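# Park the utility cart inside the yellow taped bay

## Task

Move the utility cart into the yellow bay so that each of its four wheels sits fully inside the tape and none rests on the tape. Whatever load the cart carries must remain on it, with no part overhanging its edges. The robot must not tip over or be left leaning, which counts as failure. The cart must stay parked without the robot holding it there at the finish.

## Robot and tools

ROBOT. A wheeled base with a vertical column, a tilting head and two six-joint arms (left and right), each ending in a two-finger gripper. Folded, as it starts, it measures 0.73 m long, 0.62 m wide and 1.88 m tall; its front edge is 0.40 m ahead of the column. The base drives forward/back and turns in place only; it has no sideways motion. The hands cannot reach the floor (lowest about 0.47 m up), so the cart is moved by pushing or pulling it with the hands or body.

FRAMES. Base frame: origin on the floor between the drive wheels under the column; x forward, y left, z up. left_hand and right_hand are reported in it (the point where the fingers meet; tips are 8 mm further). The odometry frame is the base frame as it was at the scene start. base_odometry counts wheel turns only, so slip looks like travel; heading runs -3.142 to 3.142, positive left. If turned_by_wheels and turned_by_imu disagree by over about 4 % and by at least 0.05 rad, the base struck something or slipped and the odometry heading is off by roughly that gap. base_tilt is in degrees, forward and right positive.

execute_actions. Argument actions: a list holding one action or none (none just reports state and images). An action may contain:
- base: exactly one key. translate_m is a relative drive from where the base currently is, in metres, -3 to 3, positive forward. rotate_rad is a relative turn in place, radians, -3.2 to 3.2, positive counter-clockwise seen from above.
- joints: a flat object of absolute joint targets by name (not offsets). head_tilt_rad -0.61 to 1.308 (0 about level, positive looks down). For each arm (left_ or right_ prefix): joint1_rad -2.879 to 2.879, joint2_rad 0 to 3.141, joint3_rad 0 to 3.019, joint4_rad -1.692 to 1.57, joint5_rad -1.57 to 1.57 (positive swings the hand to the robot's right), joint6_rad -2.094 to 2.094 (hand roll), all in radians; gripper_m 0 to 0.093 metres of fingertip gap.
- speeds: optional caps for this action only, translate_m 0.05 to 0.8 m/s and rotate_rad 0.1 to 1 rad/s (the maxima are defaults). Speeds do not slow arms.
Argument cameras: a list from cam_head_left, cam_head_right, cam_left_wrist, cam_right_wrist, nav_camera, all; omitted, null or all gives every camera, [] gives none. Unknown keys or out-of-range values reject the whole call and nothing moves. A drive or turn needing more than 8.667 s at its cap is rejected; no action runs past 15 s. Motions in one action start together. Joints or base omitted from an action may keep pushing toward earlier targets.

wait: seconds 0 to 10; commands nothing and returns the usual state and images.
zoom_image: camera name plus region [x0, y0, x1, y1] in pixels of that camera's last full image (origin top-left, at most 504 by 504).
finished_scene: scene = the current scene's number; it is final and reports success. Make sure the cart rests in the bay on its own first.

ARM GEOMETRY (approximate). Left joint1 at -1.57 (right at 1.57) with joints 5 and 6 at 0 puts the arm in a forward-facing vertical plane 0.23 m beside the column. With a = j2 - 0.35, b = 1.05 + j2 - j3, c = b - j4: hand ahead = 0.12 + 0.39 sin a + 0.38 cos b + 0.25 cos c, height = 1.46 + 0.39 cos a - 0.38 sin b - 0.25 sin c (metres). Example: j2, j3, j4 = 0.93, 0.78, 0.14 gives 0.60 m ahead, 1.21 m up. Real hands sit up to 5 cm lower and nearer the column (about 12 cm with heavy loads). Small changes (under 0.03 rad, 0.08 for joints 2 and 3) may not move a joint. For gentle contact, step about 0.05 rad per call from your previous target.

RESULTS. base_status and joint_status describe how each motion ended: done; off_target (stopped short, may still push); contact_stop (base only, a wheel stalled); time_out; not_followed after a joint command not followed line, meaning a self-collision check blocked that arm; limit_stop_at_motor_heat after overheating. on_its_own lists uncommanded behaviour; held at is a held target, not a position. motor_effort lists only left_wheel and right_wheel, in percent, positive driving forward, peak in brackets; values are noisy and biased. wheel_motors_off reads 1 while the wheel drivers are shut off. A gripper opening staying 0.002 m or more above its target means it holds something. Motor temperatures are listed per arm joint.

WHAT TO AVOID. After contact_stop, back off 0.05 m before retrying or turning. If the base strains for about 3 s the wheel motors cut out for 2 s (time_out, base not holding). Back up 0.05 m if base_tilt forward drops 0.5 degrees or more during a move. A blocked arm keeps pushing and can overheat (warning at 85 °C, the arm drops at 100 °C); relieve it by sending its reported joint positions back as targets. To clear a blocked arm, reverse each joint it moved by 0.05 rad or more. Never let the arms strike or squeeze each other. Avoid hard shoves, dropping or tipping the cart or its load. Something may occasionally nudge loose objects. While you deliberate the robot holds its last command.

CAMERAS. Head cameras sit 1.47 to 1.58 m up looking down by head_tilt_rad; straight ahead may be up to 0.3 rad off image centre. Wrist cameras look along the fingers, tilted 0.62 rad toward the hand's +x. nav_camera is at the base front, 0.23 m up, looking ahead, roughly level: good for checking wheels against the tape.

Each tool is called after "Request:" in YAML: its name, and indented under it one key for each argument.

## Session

Request:
execute_actions:
  actions: []

Scene clock: 0.00 s.
Motor temperatures (°C, as the motors report them): left_arm=[23 24 22 24 23 22] | right_arm=[24 21 22 21 22 23]
base_odometry: x=+0.000 y=+0.000 heading=+0.000 (m, m, rad; odometry frame)
turned_by_wheels: +0.000 (rad since the last result)
turned_by_imu: +0.000 (rad since the last result)
base_tilt: forward=-0.1 right=+0.0 (deg)
base_status: not commanded
joint_positions: head_tilt_rad=+0.866 left_joint1_rad=-1.574 left_joint2_rad=+0.862 left_joint3_rad=+0.401 left_joint4_rad=-0.911 left_joint5_rad=+0.045 left_joint6_rad=-0.085 left_gripper_m=+0.095 right_joint1_rad=+1.547 right_joint2_rad=+0.897 right_joint3_rad=+0.418 right_joint4_rad=-0.904 right_joint5_rad=-0.022 right_joint6_rad=-0.077 right_gripper_m=+0.095
joint_status: not commanded
wheel_motors_off: 0
motor_effort: left_wheel=+5 right_wheel=+2 (%)
left_hand: x=+0.1533 y=+0.2162 z=+1.2474 quat_wxyz=(+0.412, +0.047, -0.910, +0.004) (m; base frame)
right_hand: x=+0.1563 y=-0.2271 z=+1.2422 quat_wxyz=(+0.416, +0.021, -0.909, -0.019) (m; base frame)
pictures: cam_head_left, cam_head_right, cam_left_wrist, cam_right_wrist, nav_camera
Images, in order (width x height): cam_head_left 672x504, cam_head_right 672x504, cam_left_wrist 672x504, cam_right_wrist 672x504, nav_camera 672x504.

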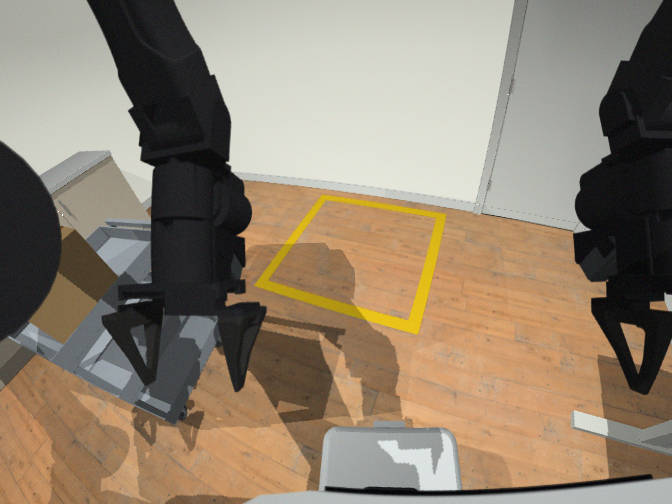

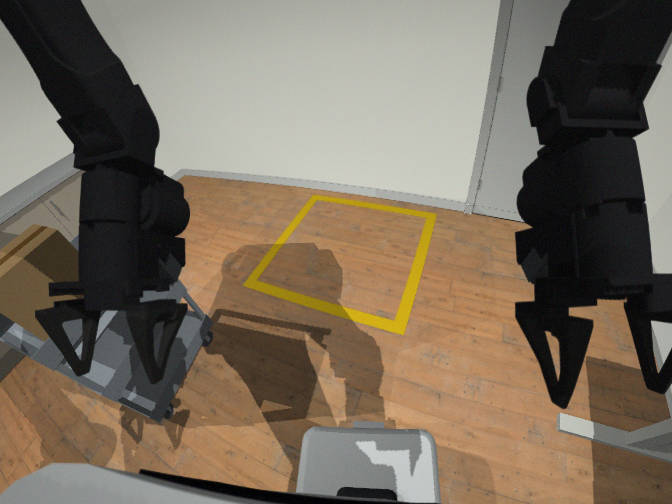

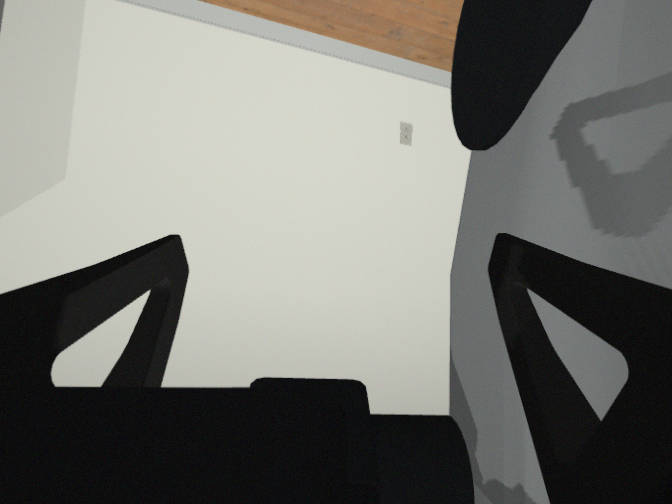

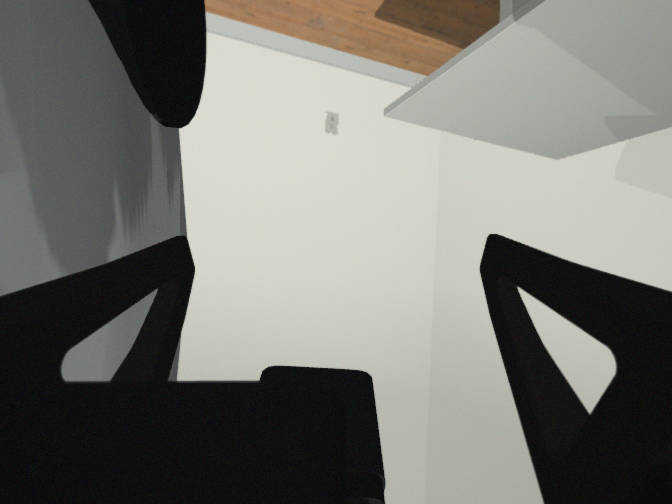

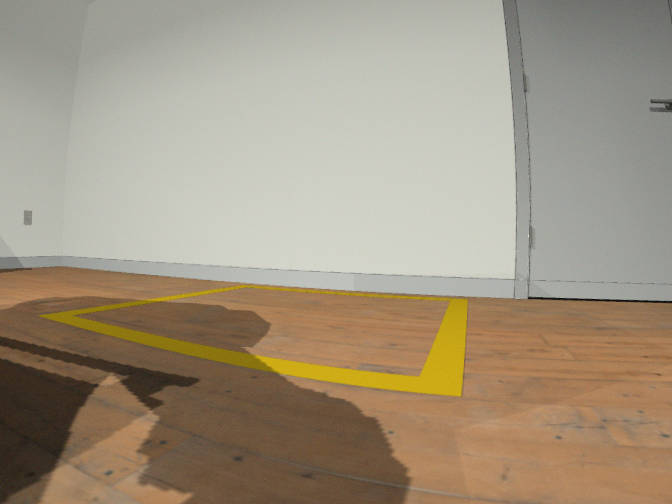

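Request:
zoom_image:
  camera: "cam_head_left"
  region: [0, 130, 320, 450]

Request:
zoom_image:
  camera: "cam_head_right"
  region: [0, 130, 320, 450]

Request:
zoom_image:
  camera: "cam_head_left"
  region: [230, 170, 480, 350]

Region (0, 130, 320, 450) of cam_head_left's 672x504 image, scaled by 1.575, with more detail than that image has.

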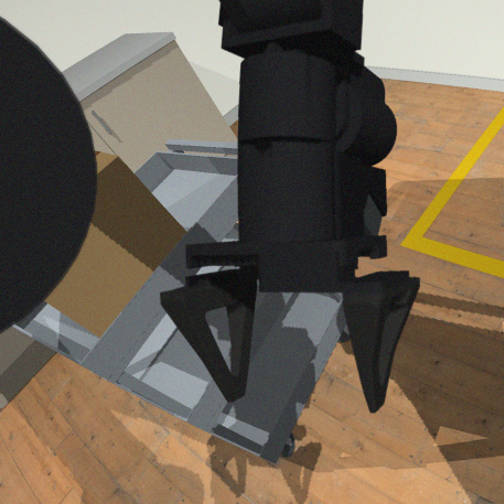

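Region (0, 130, 320, 450) of cam_head_right's 672x504 image, scaled by 1.575, with more detail than that image has.

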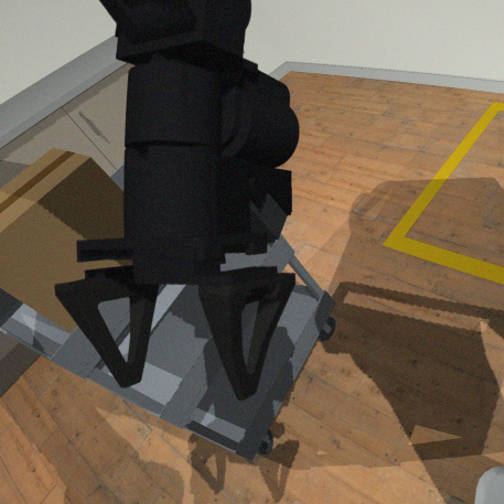

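Region (230, 170, 480, 350) of cam_head_left's 672x504 image, scaled by 2.016, with more detail than that image has; it fills the top 363 rows of this view, and the rest is white.

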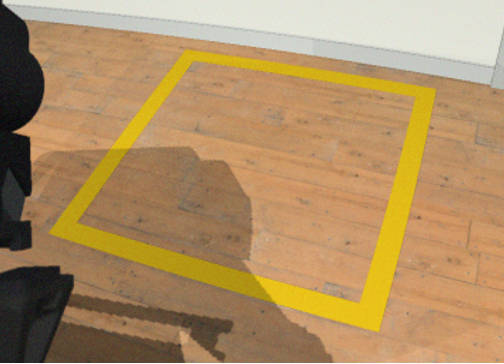

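Request:
execute_actions:
  actions:
    - {"base": {"rotate_rad": 1.15}, "joints": {"head_tilt_rad": 0.8, "left_joint1_rad": -1.57, "left_joint2_rad": 1.543, "left_joint3_rad": 1.392, "left_joint4_rad": -0.37, "left_joint5_rad": 0, "left_joint6_rad": -1.5, "right_joint1_rad": 1.57, "right_joint2_rad": 1.543, "right_joint3_rad": 1.392, "right_joint4_rad": -0.37, "right_joint5_rad": 0, "right_joint6_rad": 1.5}}

Scene clock: 5.00 s.
Motor temperatures (°C, as the motors report them): left_arm=[23 24 22 24 23 22] | right_arm=[24 22 23 21 22 23]
base_odometry: x=+0.000 y=+0.000 heading=+1.150 (m, m, rad; odometry frame)
turned_by_wheels: +1.150 (rad since the last result)
turned_by_imu: +1.132 (rad since the last result)
base_tilt: forward=-0.1 right=+0.1 (deg)
base_status: done
joint_positions: head_tilt_rad=+0.816 left_joint1_rad=-1.571 left_joint2_rad=+1.529 left_joint3_rad=+1.397 left_joint4_rad=-0.375 left_joint5_rad=+0.003 left_joint6_rad=-1.492 left_gripper_m=+0.095 right_joint1_rad=+1.570 right_joint2_rad=+1.539 right_joint3_rad=+1.394 right_joint4_rad=-0.378 right_joint5_rad=-0.001 right_joint6_rad=+1.487 right_gripper_m=+0.095
joint_status: all done
wheel_motors_off: 0
motor_effort: left_wheel=-2(37) right_wheel=+2(34) (%)
left_hand: x=+0.6302 y=+0.2238 z=+1.0030 quat_wxyz=(-0.005, +0.679, -0.734, +0.007) (m; base frame)
right_hand: x=+0.6226 y=-0.2262 z=+0.9973 quat_wxyz=(+0.000, -0.677, -0.736, +0.000) (m; base frame)
pictures: cam_head_left, cam_head_right, cam_left_wrist, cam_right_wrist, nav_camera
Images, in order (width x height): cam_head_left 672x504, cam_head_right 672x504, cam_left_wrist 672x504, cam_right_wrist 672x504, nav_camera 672x504.

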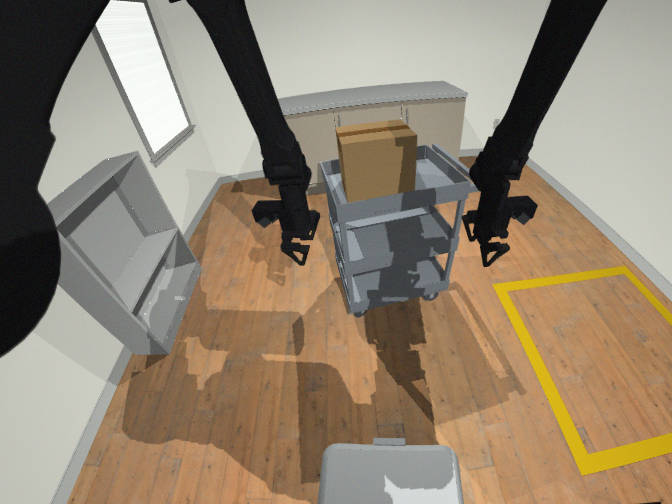

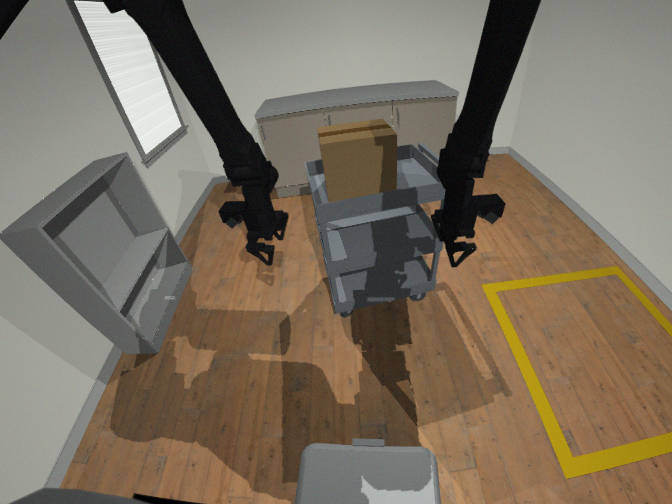

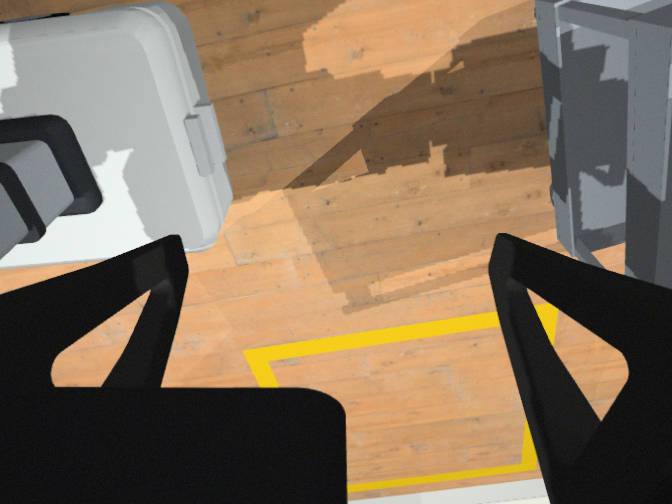

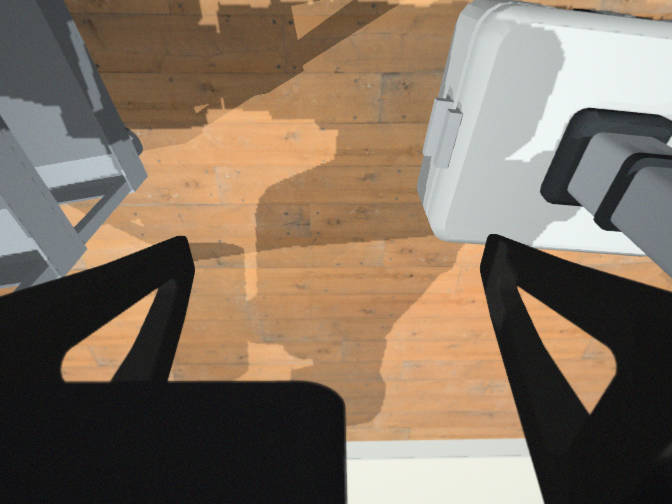

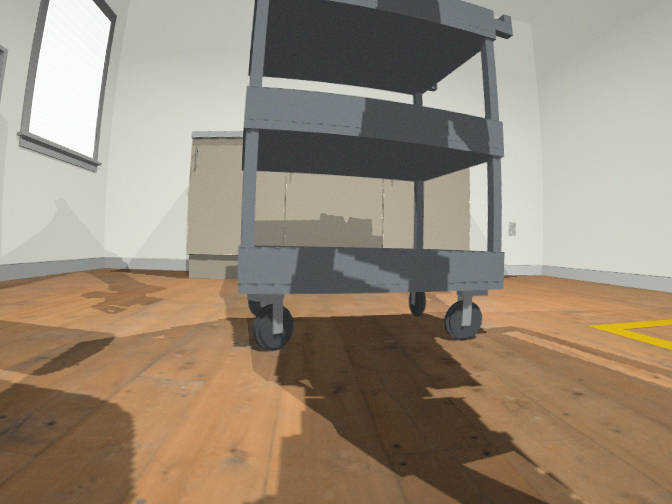

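Request:
zoom_image:
  camera: "cam_head_left"
  region: [300, 110, 500, 330]

Request:
zoom_image:
  camera: "cam_head_left"
  region: [310, 130, 490, 230]

Request:
zoom_image:
  camera: "cam_head_right"
  region: [290, 130, 470, 230]

Request:
zoom_image:
  camera: "nav_camera"
  region: [220, 230, 520, 370]

Region (300, 110, 500, 330) of cam_head_left's 672x504 image, scaled by 2.291, with more detail than that image has; it fills the left 458 columns of this view, and the rest is white.

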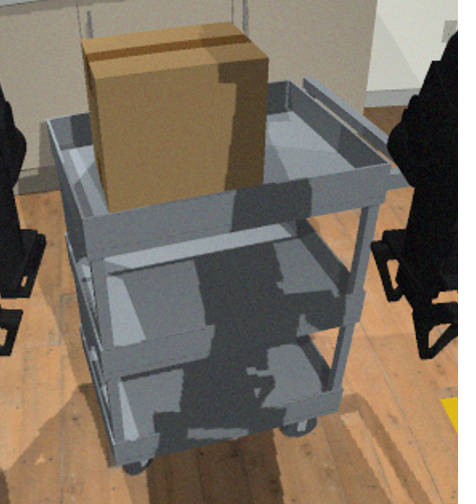

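Region (310, 130, 490, 230) of cam_head_left's 672x504 image, scaled by 2.800, with more detail than that image has.

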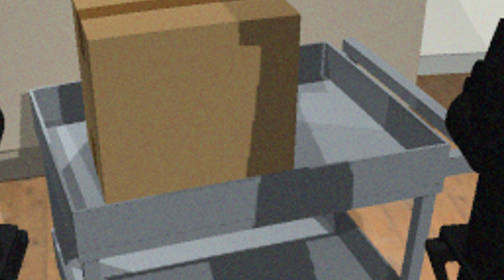

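Region (290, 130, 470, 230) of cam_head_right's 672x504 image, scaled by 2.800, with more detail than that image has.

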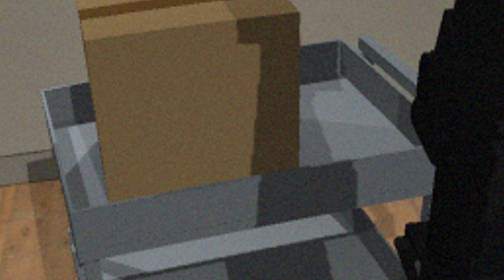

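Region (220, 230, 520, 370) of nav_camera's 672x504 image, scaled by 1.680, with more detail than that image has; it fills the top 235 rows of this view, and the rest is white.

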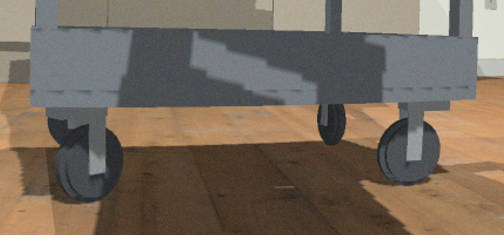

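Request:
execute_actions:
  actions:
    - {"base": {"translate_m": 0.47}, "joints": {"head_tilt_rad": 0.95, "left_joint1_rad": -1.704, "left_joint2_rad": 1.697, "left_joint3_rad": 1.442, "left_joint4_rad": -0.266, "left_joint5_rad": 0, "left_joint6_rad": -1.877, "left_gripper_m": 0.065, "right_joint1_rad": 1.57, "right_joint2_rad": 1.772, "right_joint3_rad": 1.728, "right_joint4_rad": -0.477, "right_joint5_rad": 0, "right_joint6_rad": 1.33, "right_gripper_m": 0.08}}

Scene clock: 9.53 s.
Motor temperatures (°C, as the motors report them): left_arm=[23 25 22 24 23 22] | right_arm=[24 22 23 21 22 23]
base_odometry: x=+0.192 y=+0.429 heading=+1.150 (m, m, rad; odometry frame)
turned_by_wheels: +0.000 (rad since the last result)
turned_by_imu: +0.001 (rad since the last result)
base_tilt: forward=-0.2 right=+0.1 (deg)
base_status: done
joint_positions: head_tilt_rad=+0.951 left_joint1_rad=-1.717 left_joint2_rad=+1.711 left_joint3_rad=+1.435 left_joint4_rad=-0.273 left_joint5_rad=+0.001 left_joint6_rad=-1.870 left_gripper_m=+0.065 right_joint1_rad=+1.570 right_joint2_rad=+1.776 right_joint3_rad=+1.707 right_joint4_rad=-0.466 right_joint5_rad=-0.001 right_joint6_rad=+1.342 right_gripper_m=+0.080
joint_status: all done
wheel_motors_off: 0
motor_effort: left_wheel=+2(65) right_wheel=-1(45) (%)
left_hand: x=+0.5838 y=+0.1197 z=+0.9253 quat_wxyz=(+0.059, +0.780, -0.622, +0.027) (m; base frame)
right_hand: x=+0.6695 y=-0.2263 z=+0.9212 quat_wxyz=(+0.005, -0.622, -0.783, +0.004) (m; base frame)
pictures: cam_head_left, cam_head_right, cam_left_wrist, cam_right_wrist, nav_camera
Images, in order (width x height): cam_head_left 672x504, cam_head_right 672x504, cam_left_wrist 672x504, cam_right_wrist 672x504, nav_camera 672x504.

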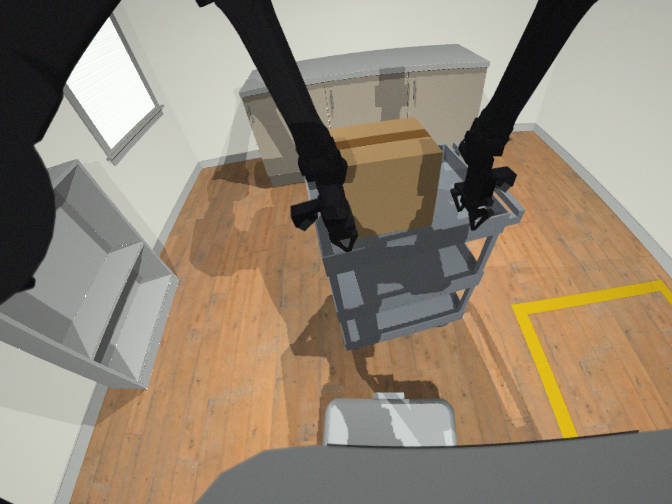

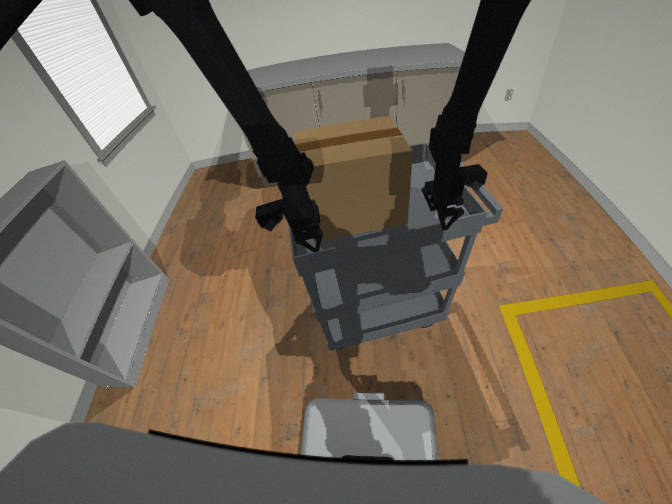

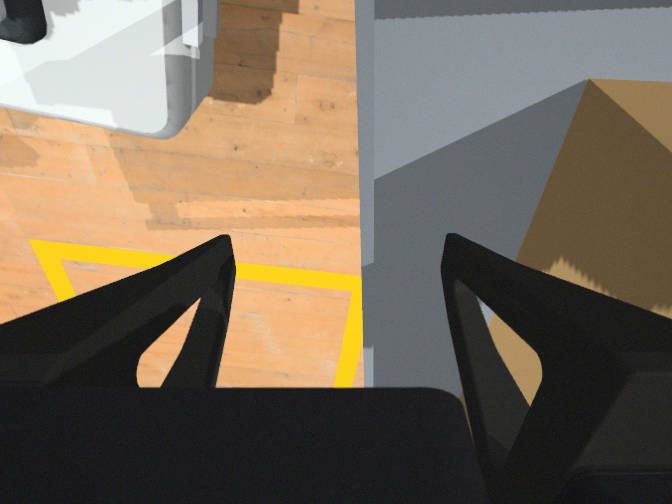

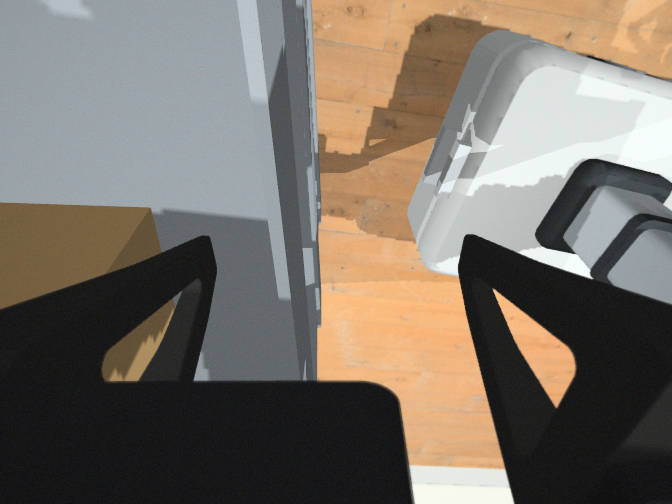

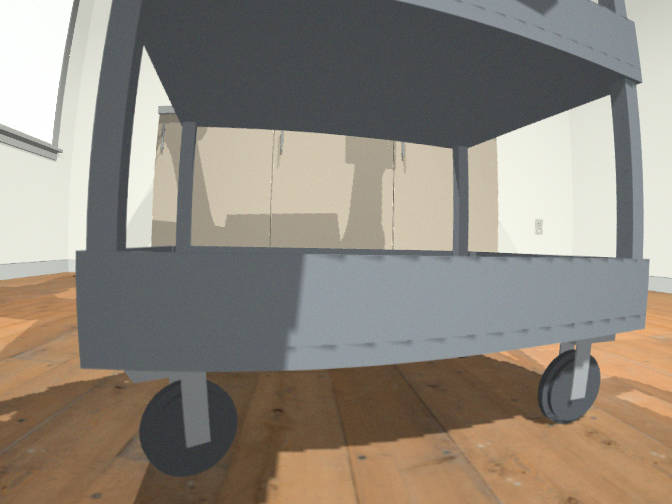

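Request:
execute_actions:
  actions:
    - {"base": {"translate_m": 0.012}, "joints": {"left_joint1_rad": -1.704, "left_joint2_rad": 1.923, "left_joint3_rad": 1.641, "left_joint4_rad": -0.23, "left_joint5_rad": 0, "left_joint6_rad": -1.877, "left_gripper_m": 0.085, "right_joint1_rad": 1.57, "right_joint2_rad": 2.021, "right_joint3_rad": 2.015, "right_joint4_rad": -0.477, "right_joint5_rad": 0, "right_joint6_rad": 1.33, "right_gripper_m": 0.093}}

Scene clock: 12.03 s.
Motor temperatures (°C, as the motors report them): left_arm=[23 25 22 24 23 22] | right_arm=[24 23 23 21 22 23]
base_odometry: x=+0.197 y=+0.440 heading=+1.150 (m, m, rad; odometry frame)
turned_by_wheels: +0.000 (rad since the last result)
turned_by_imu: +0.000 (rad since the last result)
base_tilt: forward=-0.1 right=+0.0 (deg)
base_status: done
joint_positions: head_tilt_rad=+0.951 left_joint1_rad=-1.711 left_joint2_rad=+1.885 left_joint3_rad=+1.654 left_joint4_rad=-0.222 left_joint5_rad=-0.002 left_joint6_rad=-1.874 left_gripper_m=+0.085 right_joint1_rad=+1.570 right_joint2_rad=+2.033 right_joint3_rad=+1.981 right_joint4_rad=-0.466 right_joint5_rad=-0.001 right_joint6_rad=+1.342 right_gripper_m=+0.093
joint_status: all done
wheel_motors_off: 0
motor_effort: left_wheel=-1(39) right_wheel=-1(33) (%)
left_hand: x=+0.6321 y=+0.1138 z=+0.8642 quat_wxyz=(+0.028, +0.784, -0.617, +0.064) (m; base frame)
right_hand: x=+0.6805 y=-0.2264 z=+0.8254 quat_wxyz=(-0.002, -0.622, -0.783, -0.001) (m; base frame)
pictures: cam_head_left, cam_head_right, cam_left_wrist, cam_right_wrist, nav_camera
Images, in order (width x height): cam_head_left 672x504, cam_head_right 672x504, cam_left_wrist 672x504, cam_right_wrist 672x504, nav_camera 672x504.

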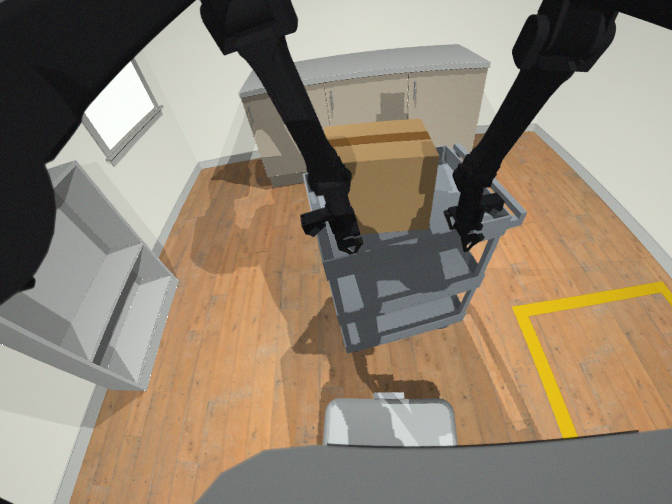

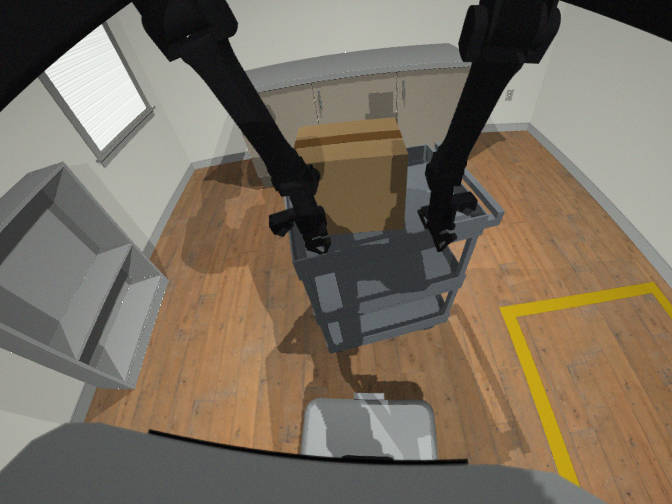

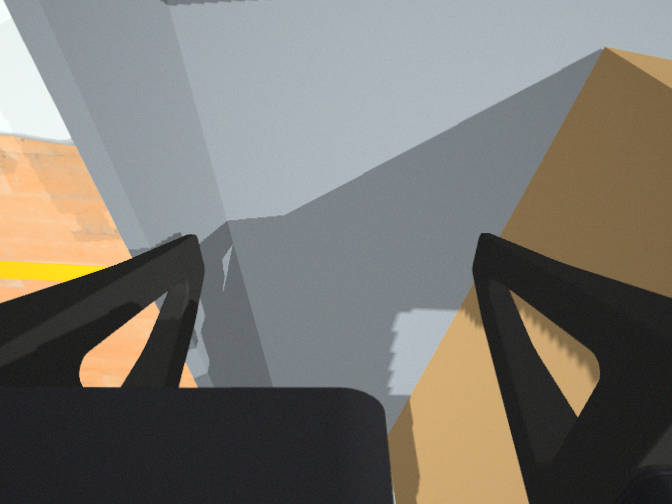

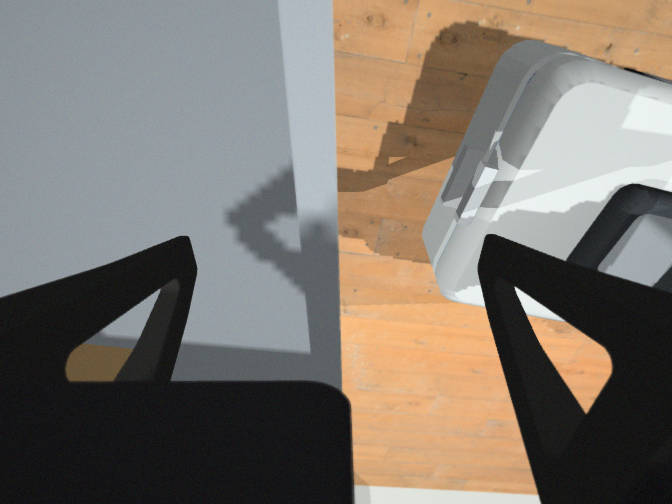

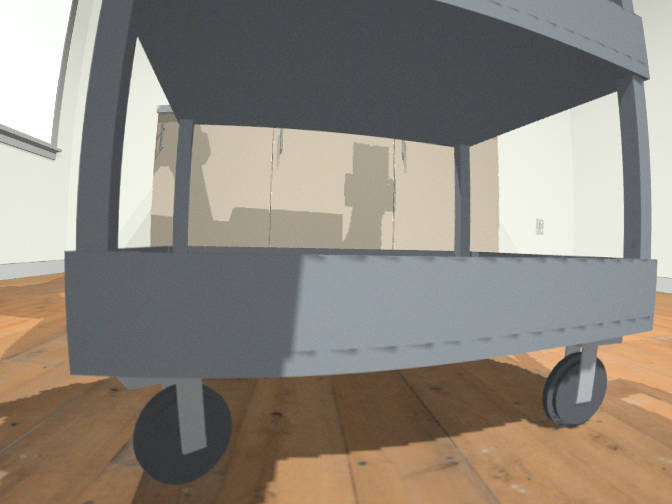

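Request:
execute_actions:
  actions:
    - {"joints": {"left_joint1_rad": -1.704, "left_joint2_rad": 1.70, "left_joint3_rad": 1.385, "left_joint4_rad": -0.23, "left_joint5_rad": 0, "left_joint6_rad": -1.877, "left_gripper_m": 0.02, "right_gripper_m": 0.0}}

Scene clock: 14.60 s.
Motor temperatures (°C, as the motors report them): left_arm=[23 25 22 24 23 22] | right_arm=[24 23 23 21 22 23]
base_odometry: x=+0.197 y=+0.440 heading=+1.150 (m, m, rad; odometry frame)
turned_by_wheels: +0.000 (rad since the last result)
turned_by_imu: +0.000 (rad since the last result)
base_tilt: forward=-0.2 right=+0.1 (deg)
base_status: not commanded
joint_positions: head_tilt_rad=+0.951 left_joint1_rad=-1.710 left_joint2_rad=+1.705 left_joint3_rad=+1.389 left_joint4_rad=-0.220 left_joint5_rad=-0.002 left_joint6_rad=-1.875 left_gripper_m=+0.020 right_joint1_rad=+1.570 right_joint2_rad=+2.033 right_joint3_rad=+1.986 right_joint4_rad=-0.466 right_joint5_rad=-0.003 right_joint6_rad=+1.326 right_gripper_m=+0.006
joint_status: right_gripper_m off_target (ended at +0.006, target +0.000); the others done
wheel_motors_off: 0
motor_effort: left_wheel=+1(3) right_wheel=+0(1) (%)
left_hand: x=+0.5721 y=+0.1258 z=+0.9235 quat_wxyz=(+0.051, +0.783, -0.619, +0.030) (m; base frame)
right_hand: x=+0.6836 y=-0.2255 z=+0.8262 quat_wxyz=(-0.004, -0.616, -0.788, -0.004) (m; base frame)
pictures: cam_head_left, cam_head_right, cam_left_wrist, cam_right_wrist, nav_camera
Images, in order (width x height): cam_head_left 672x504, cam_head_right 672x504, cam_left_wrist 672x504, cam_right_wrist 672x504, nav_camera 672x504.

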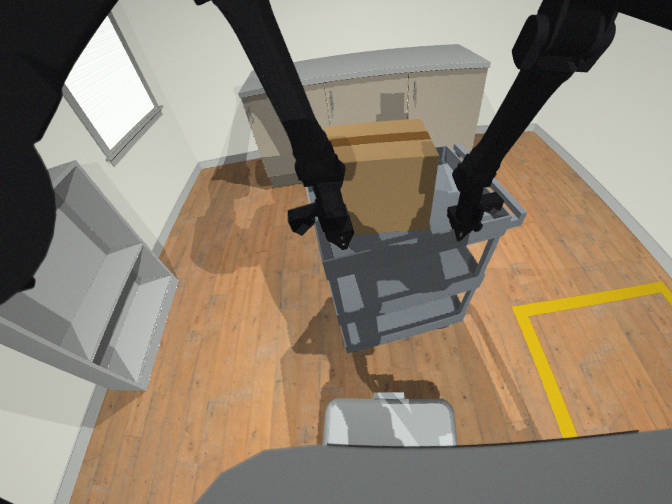

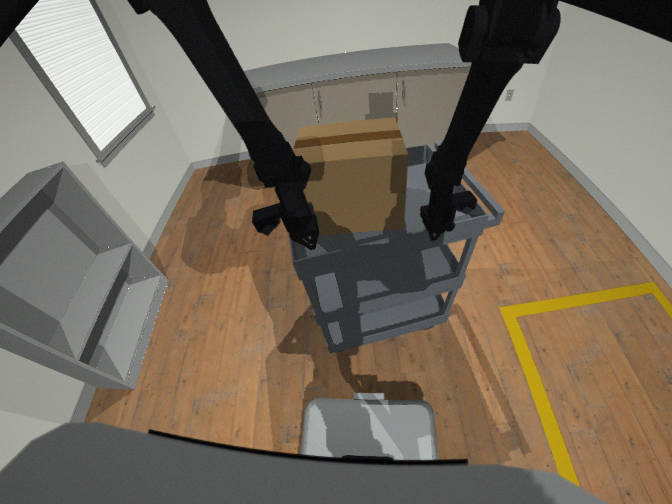

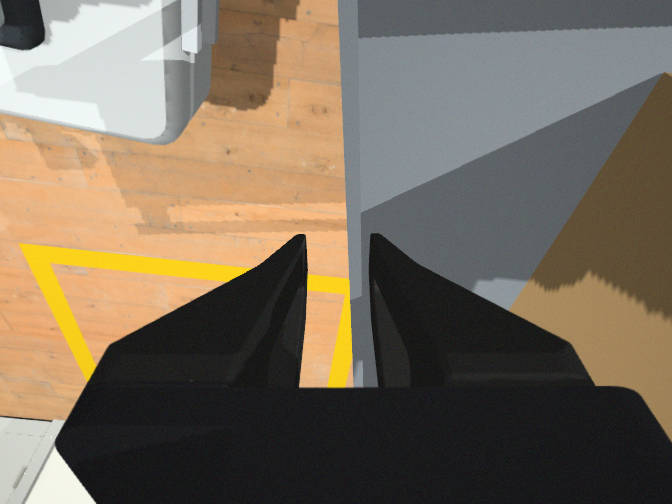

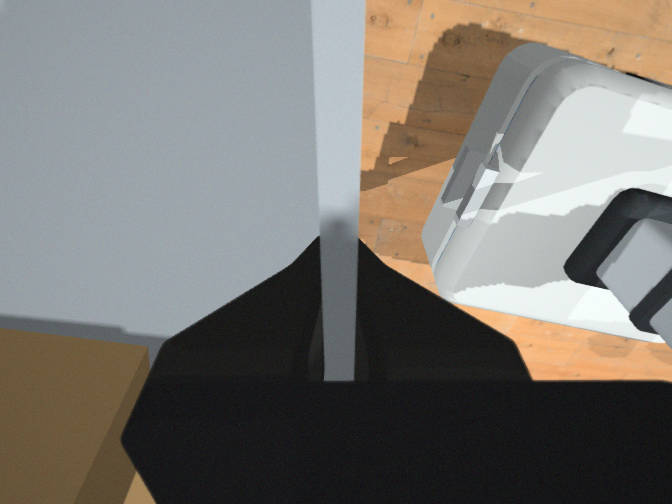

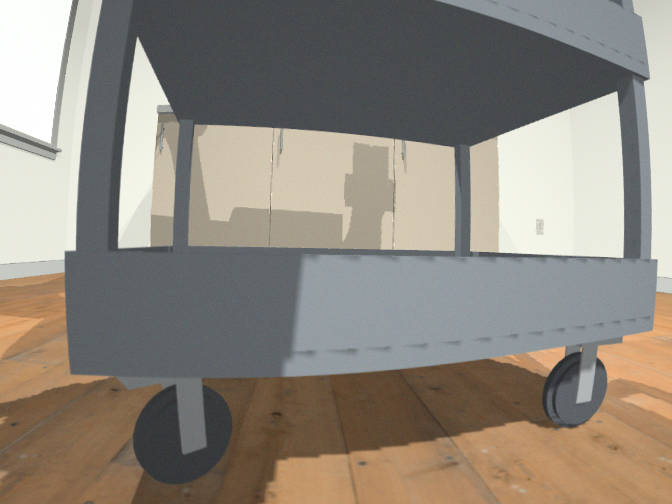

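Request:
execute_actions:
  actions:
    - {"joints": {"left_joint1_rad": -1.704, "left_joint2_rad": 1.88, "left_joint3_rad": 1.537, "left_joint4_rad": -0.23, "left_joint5_rad": 0, "left_joint6_rad": -1.877, "left_gripper_m": 0.093}}
  cameras: ["cam_head_left", "cam_left_wrist", "cam_right_wrist"]

Scene clock: 16.37 s.
Motor temperatures (°C, as the motors report them): left_arm=[23 25 22 24 23 22] | right_arm=[24 23 23 21 22 23]
base_odometry: x=+0.197 y=+0.440 heading=+1.150 (m, m, rad; odometry frame)
turned_by_wheels: +0.000 (rad since the last result)
turned_by_imu: +0.000 (rad since the last result)
base_tilt: forward=-0.2 right=+0.1 (deg)
base_status: not commanded
joint_positions: head_tilt_rad=+0.951 left_joint1_rad=-1.710 left_joint2_rad=+1.878 left_joint3_rad=+1.534 left_joint4_rad=-0.220 left_joint5_rad=-0.002 left_joint6_rad=-1.875 left_gripper_m=+0.093 right_joint1_rad=+1.570 right_joint2_rad=+2.033 right_joint3_rad=+1.986 right_joint4_rad=-0.466 right_joint5_rad=-0.003 right_joint6_rad=+1.326 right_gripper_m=+0.006
joint_status: all done
wheel_motors_off: 0
motor_effort: left_wheel=+1(2) right_wheel=-2(1) (%)
left_hand: x=+0.5626 y=+0.1183 z=+0.8560 quat_wxyz=(+0.059, +0.783, -0.619, +0.018) (m; base frame)
right_hand: x=+0.6836 y=-0.2255 z=+0.8262 quat_wxyz=(-0.004, -0.616, -0.788, -0.004) (m; base frame)
pictures: cam_head_left, cam_left_wrist, cam_right_wrist
Images, in order (width x height): cam_head_left 672x504, cam_left_wrist 672x504, cam_right_wrist 672x504.

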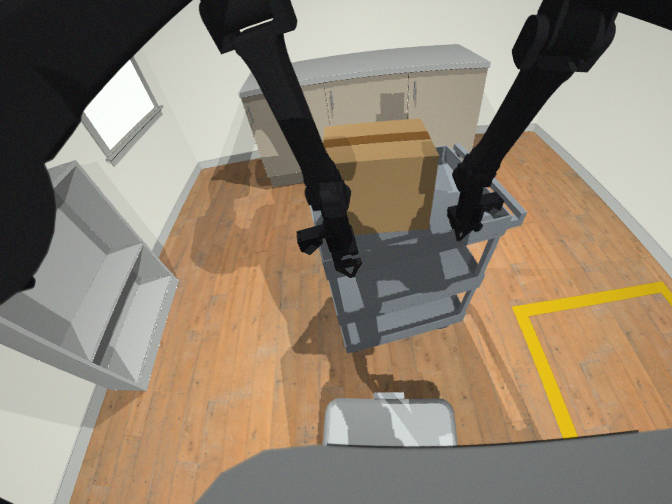

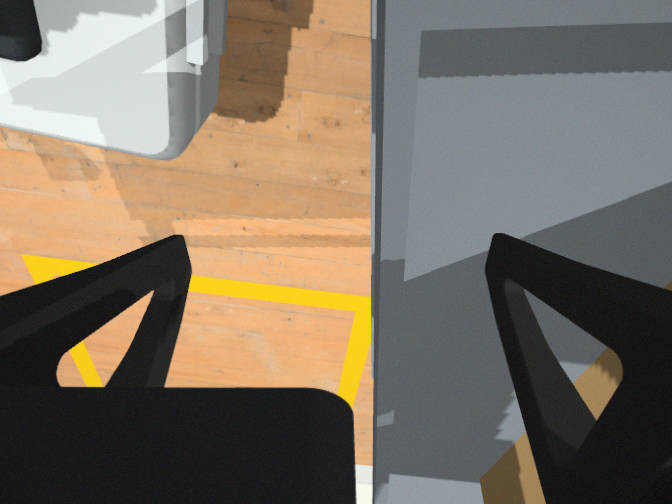

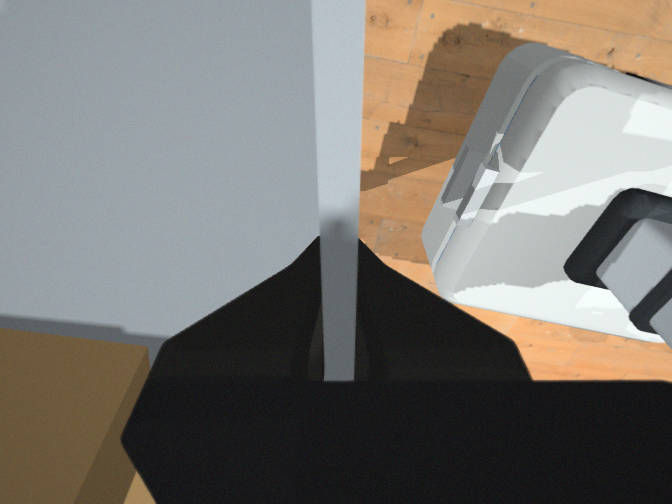

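Request:
execute_actions:
  actions:
    - {"joints": {"left_joint1_rad": -1.704, "left_joint2_rad": 1.94, "left_joint3_rad": 1.62, "left_joint4_rad": -0.23, "left_joint5_rad": 0, "left_joint6_rad": -1.877, "left_gripper_m": 0.0}}

Scene clock: 17.47 s.
Motor temperatures (°C, as the motors report them): left_arm=[23 25 22 24 23 22] | right_arm=[24 23 23 21 22 23]
base_odometry: x=+0.197 y=+0.440 heading=+1.150 (m, m, rad; odometry frame)
turned_by_wheels: +0.000 (rad since the last result)
turned_by_imu: +0.000 (rad since the last result)
base_tilt: forward=-0.2 right=+0.0 (deg)
base_status: not commanded
joint_positions: head_tilt_rad=+0.951 left_joint1_rad=-1.710 left_joint2_rad=+1.921 left_joint3_rad=+1.609 left_joint4_rad=-0.227 left_joint5_rad=-0.001 left_joint6_rad=-1.909 left_gripper_m=+0.006 right_joint1_rad=+1.570 right_joint2_rad=+2.033 right_joint3_rad=+1.986 right_joint4_rad=-0.466 right_joint5_rad=-0.003 right_joint6_rad=+1.326 right_gripper_m=+0.006
joint_status: left_gripper_m off_target (ended at +0.006, target +0.000); the others done
wheel_motors_off: 0
motor_effort: left_wheel=+3(2) right_wheel=-1(0) (%)
left_hand: x=+0.5810 y=+0.1151 z=+0.8419 quat_wxyz=(+0.053, +0.794, -0.606, +0.028) (m; base frame)
right_hand: x=+0.6838 y=-0.2254 z=+0.8263 quat_wxyz=(-0.004, -0.616, -0.788, -0.004) (m; base frame)
pictures: cam_head_left, cam_head_right, cam_left_wrist, cam_right_wrist, nav_camera
Images, in order (width x height): cam_head_left 672x504, cam_head_right 672x504, cam_left_wrist 672x504, cam_right_wrist 672x504, nav_camera 672x504.

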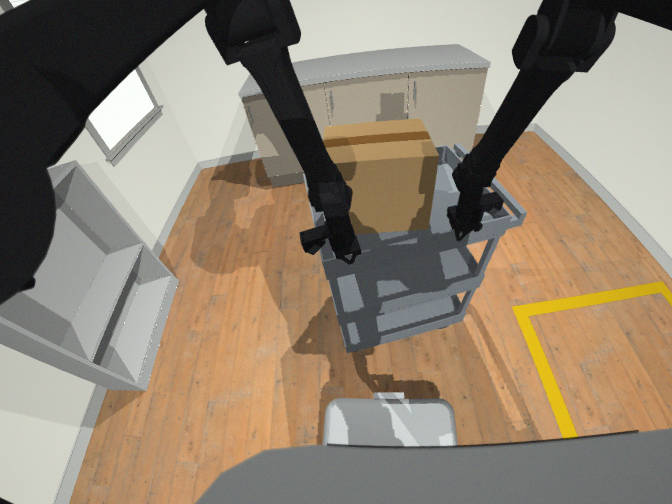

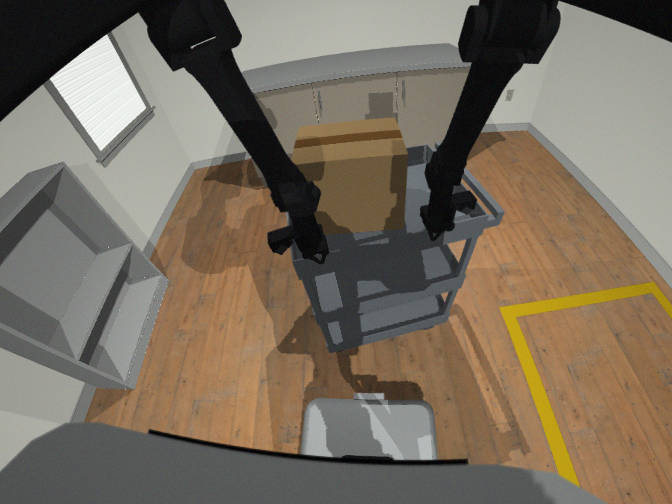

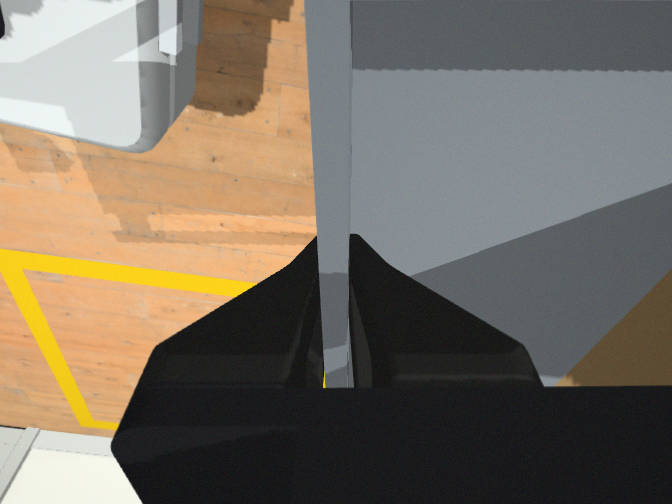

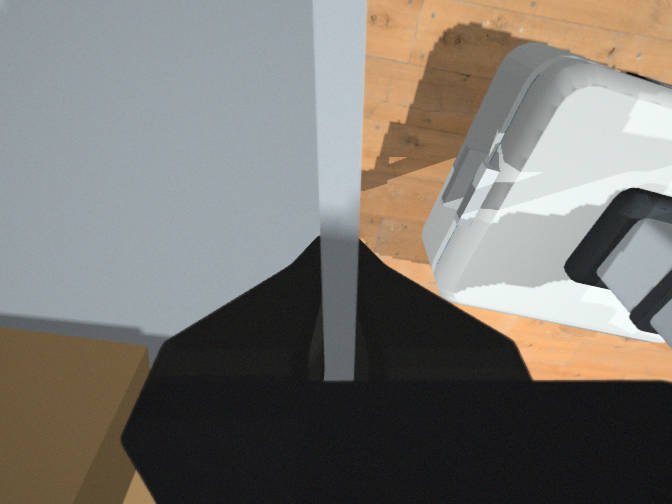

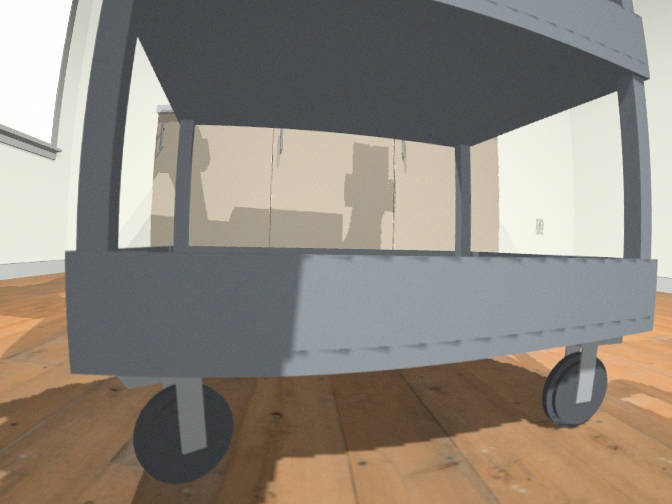

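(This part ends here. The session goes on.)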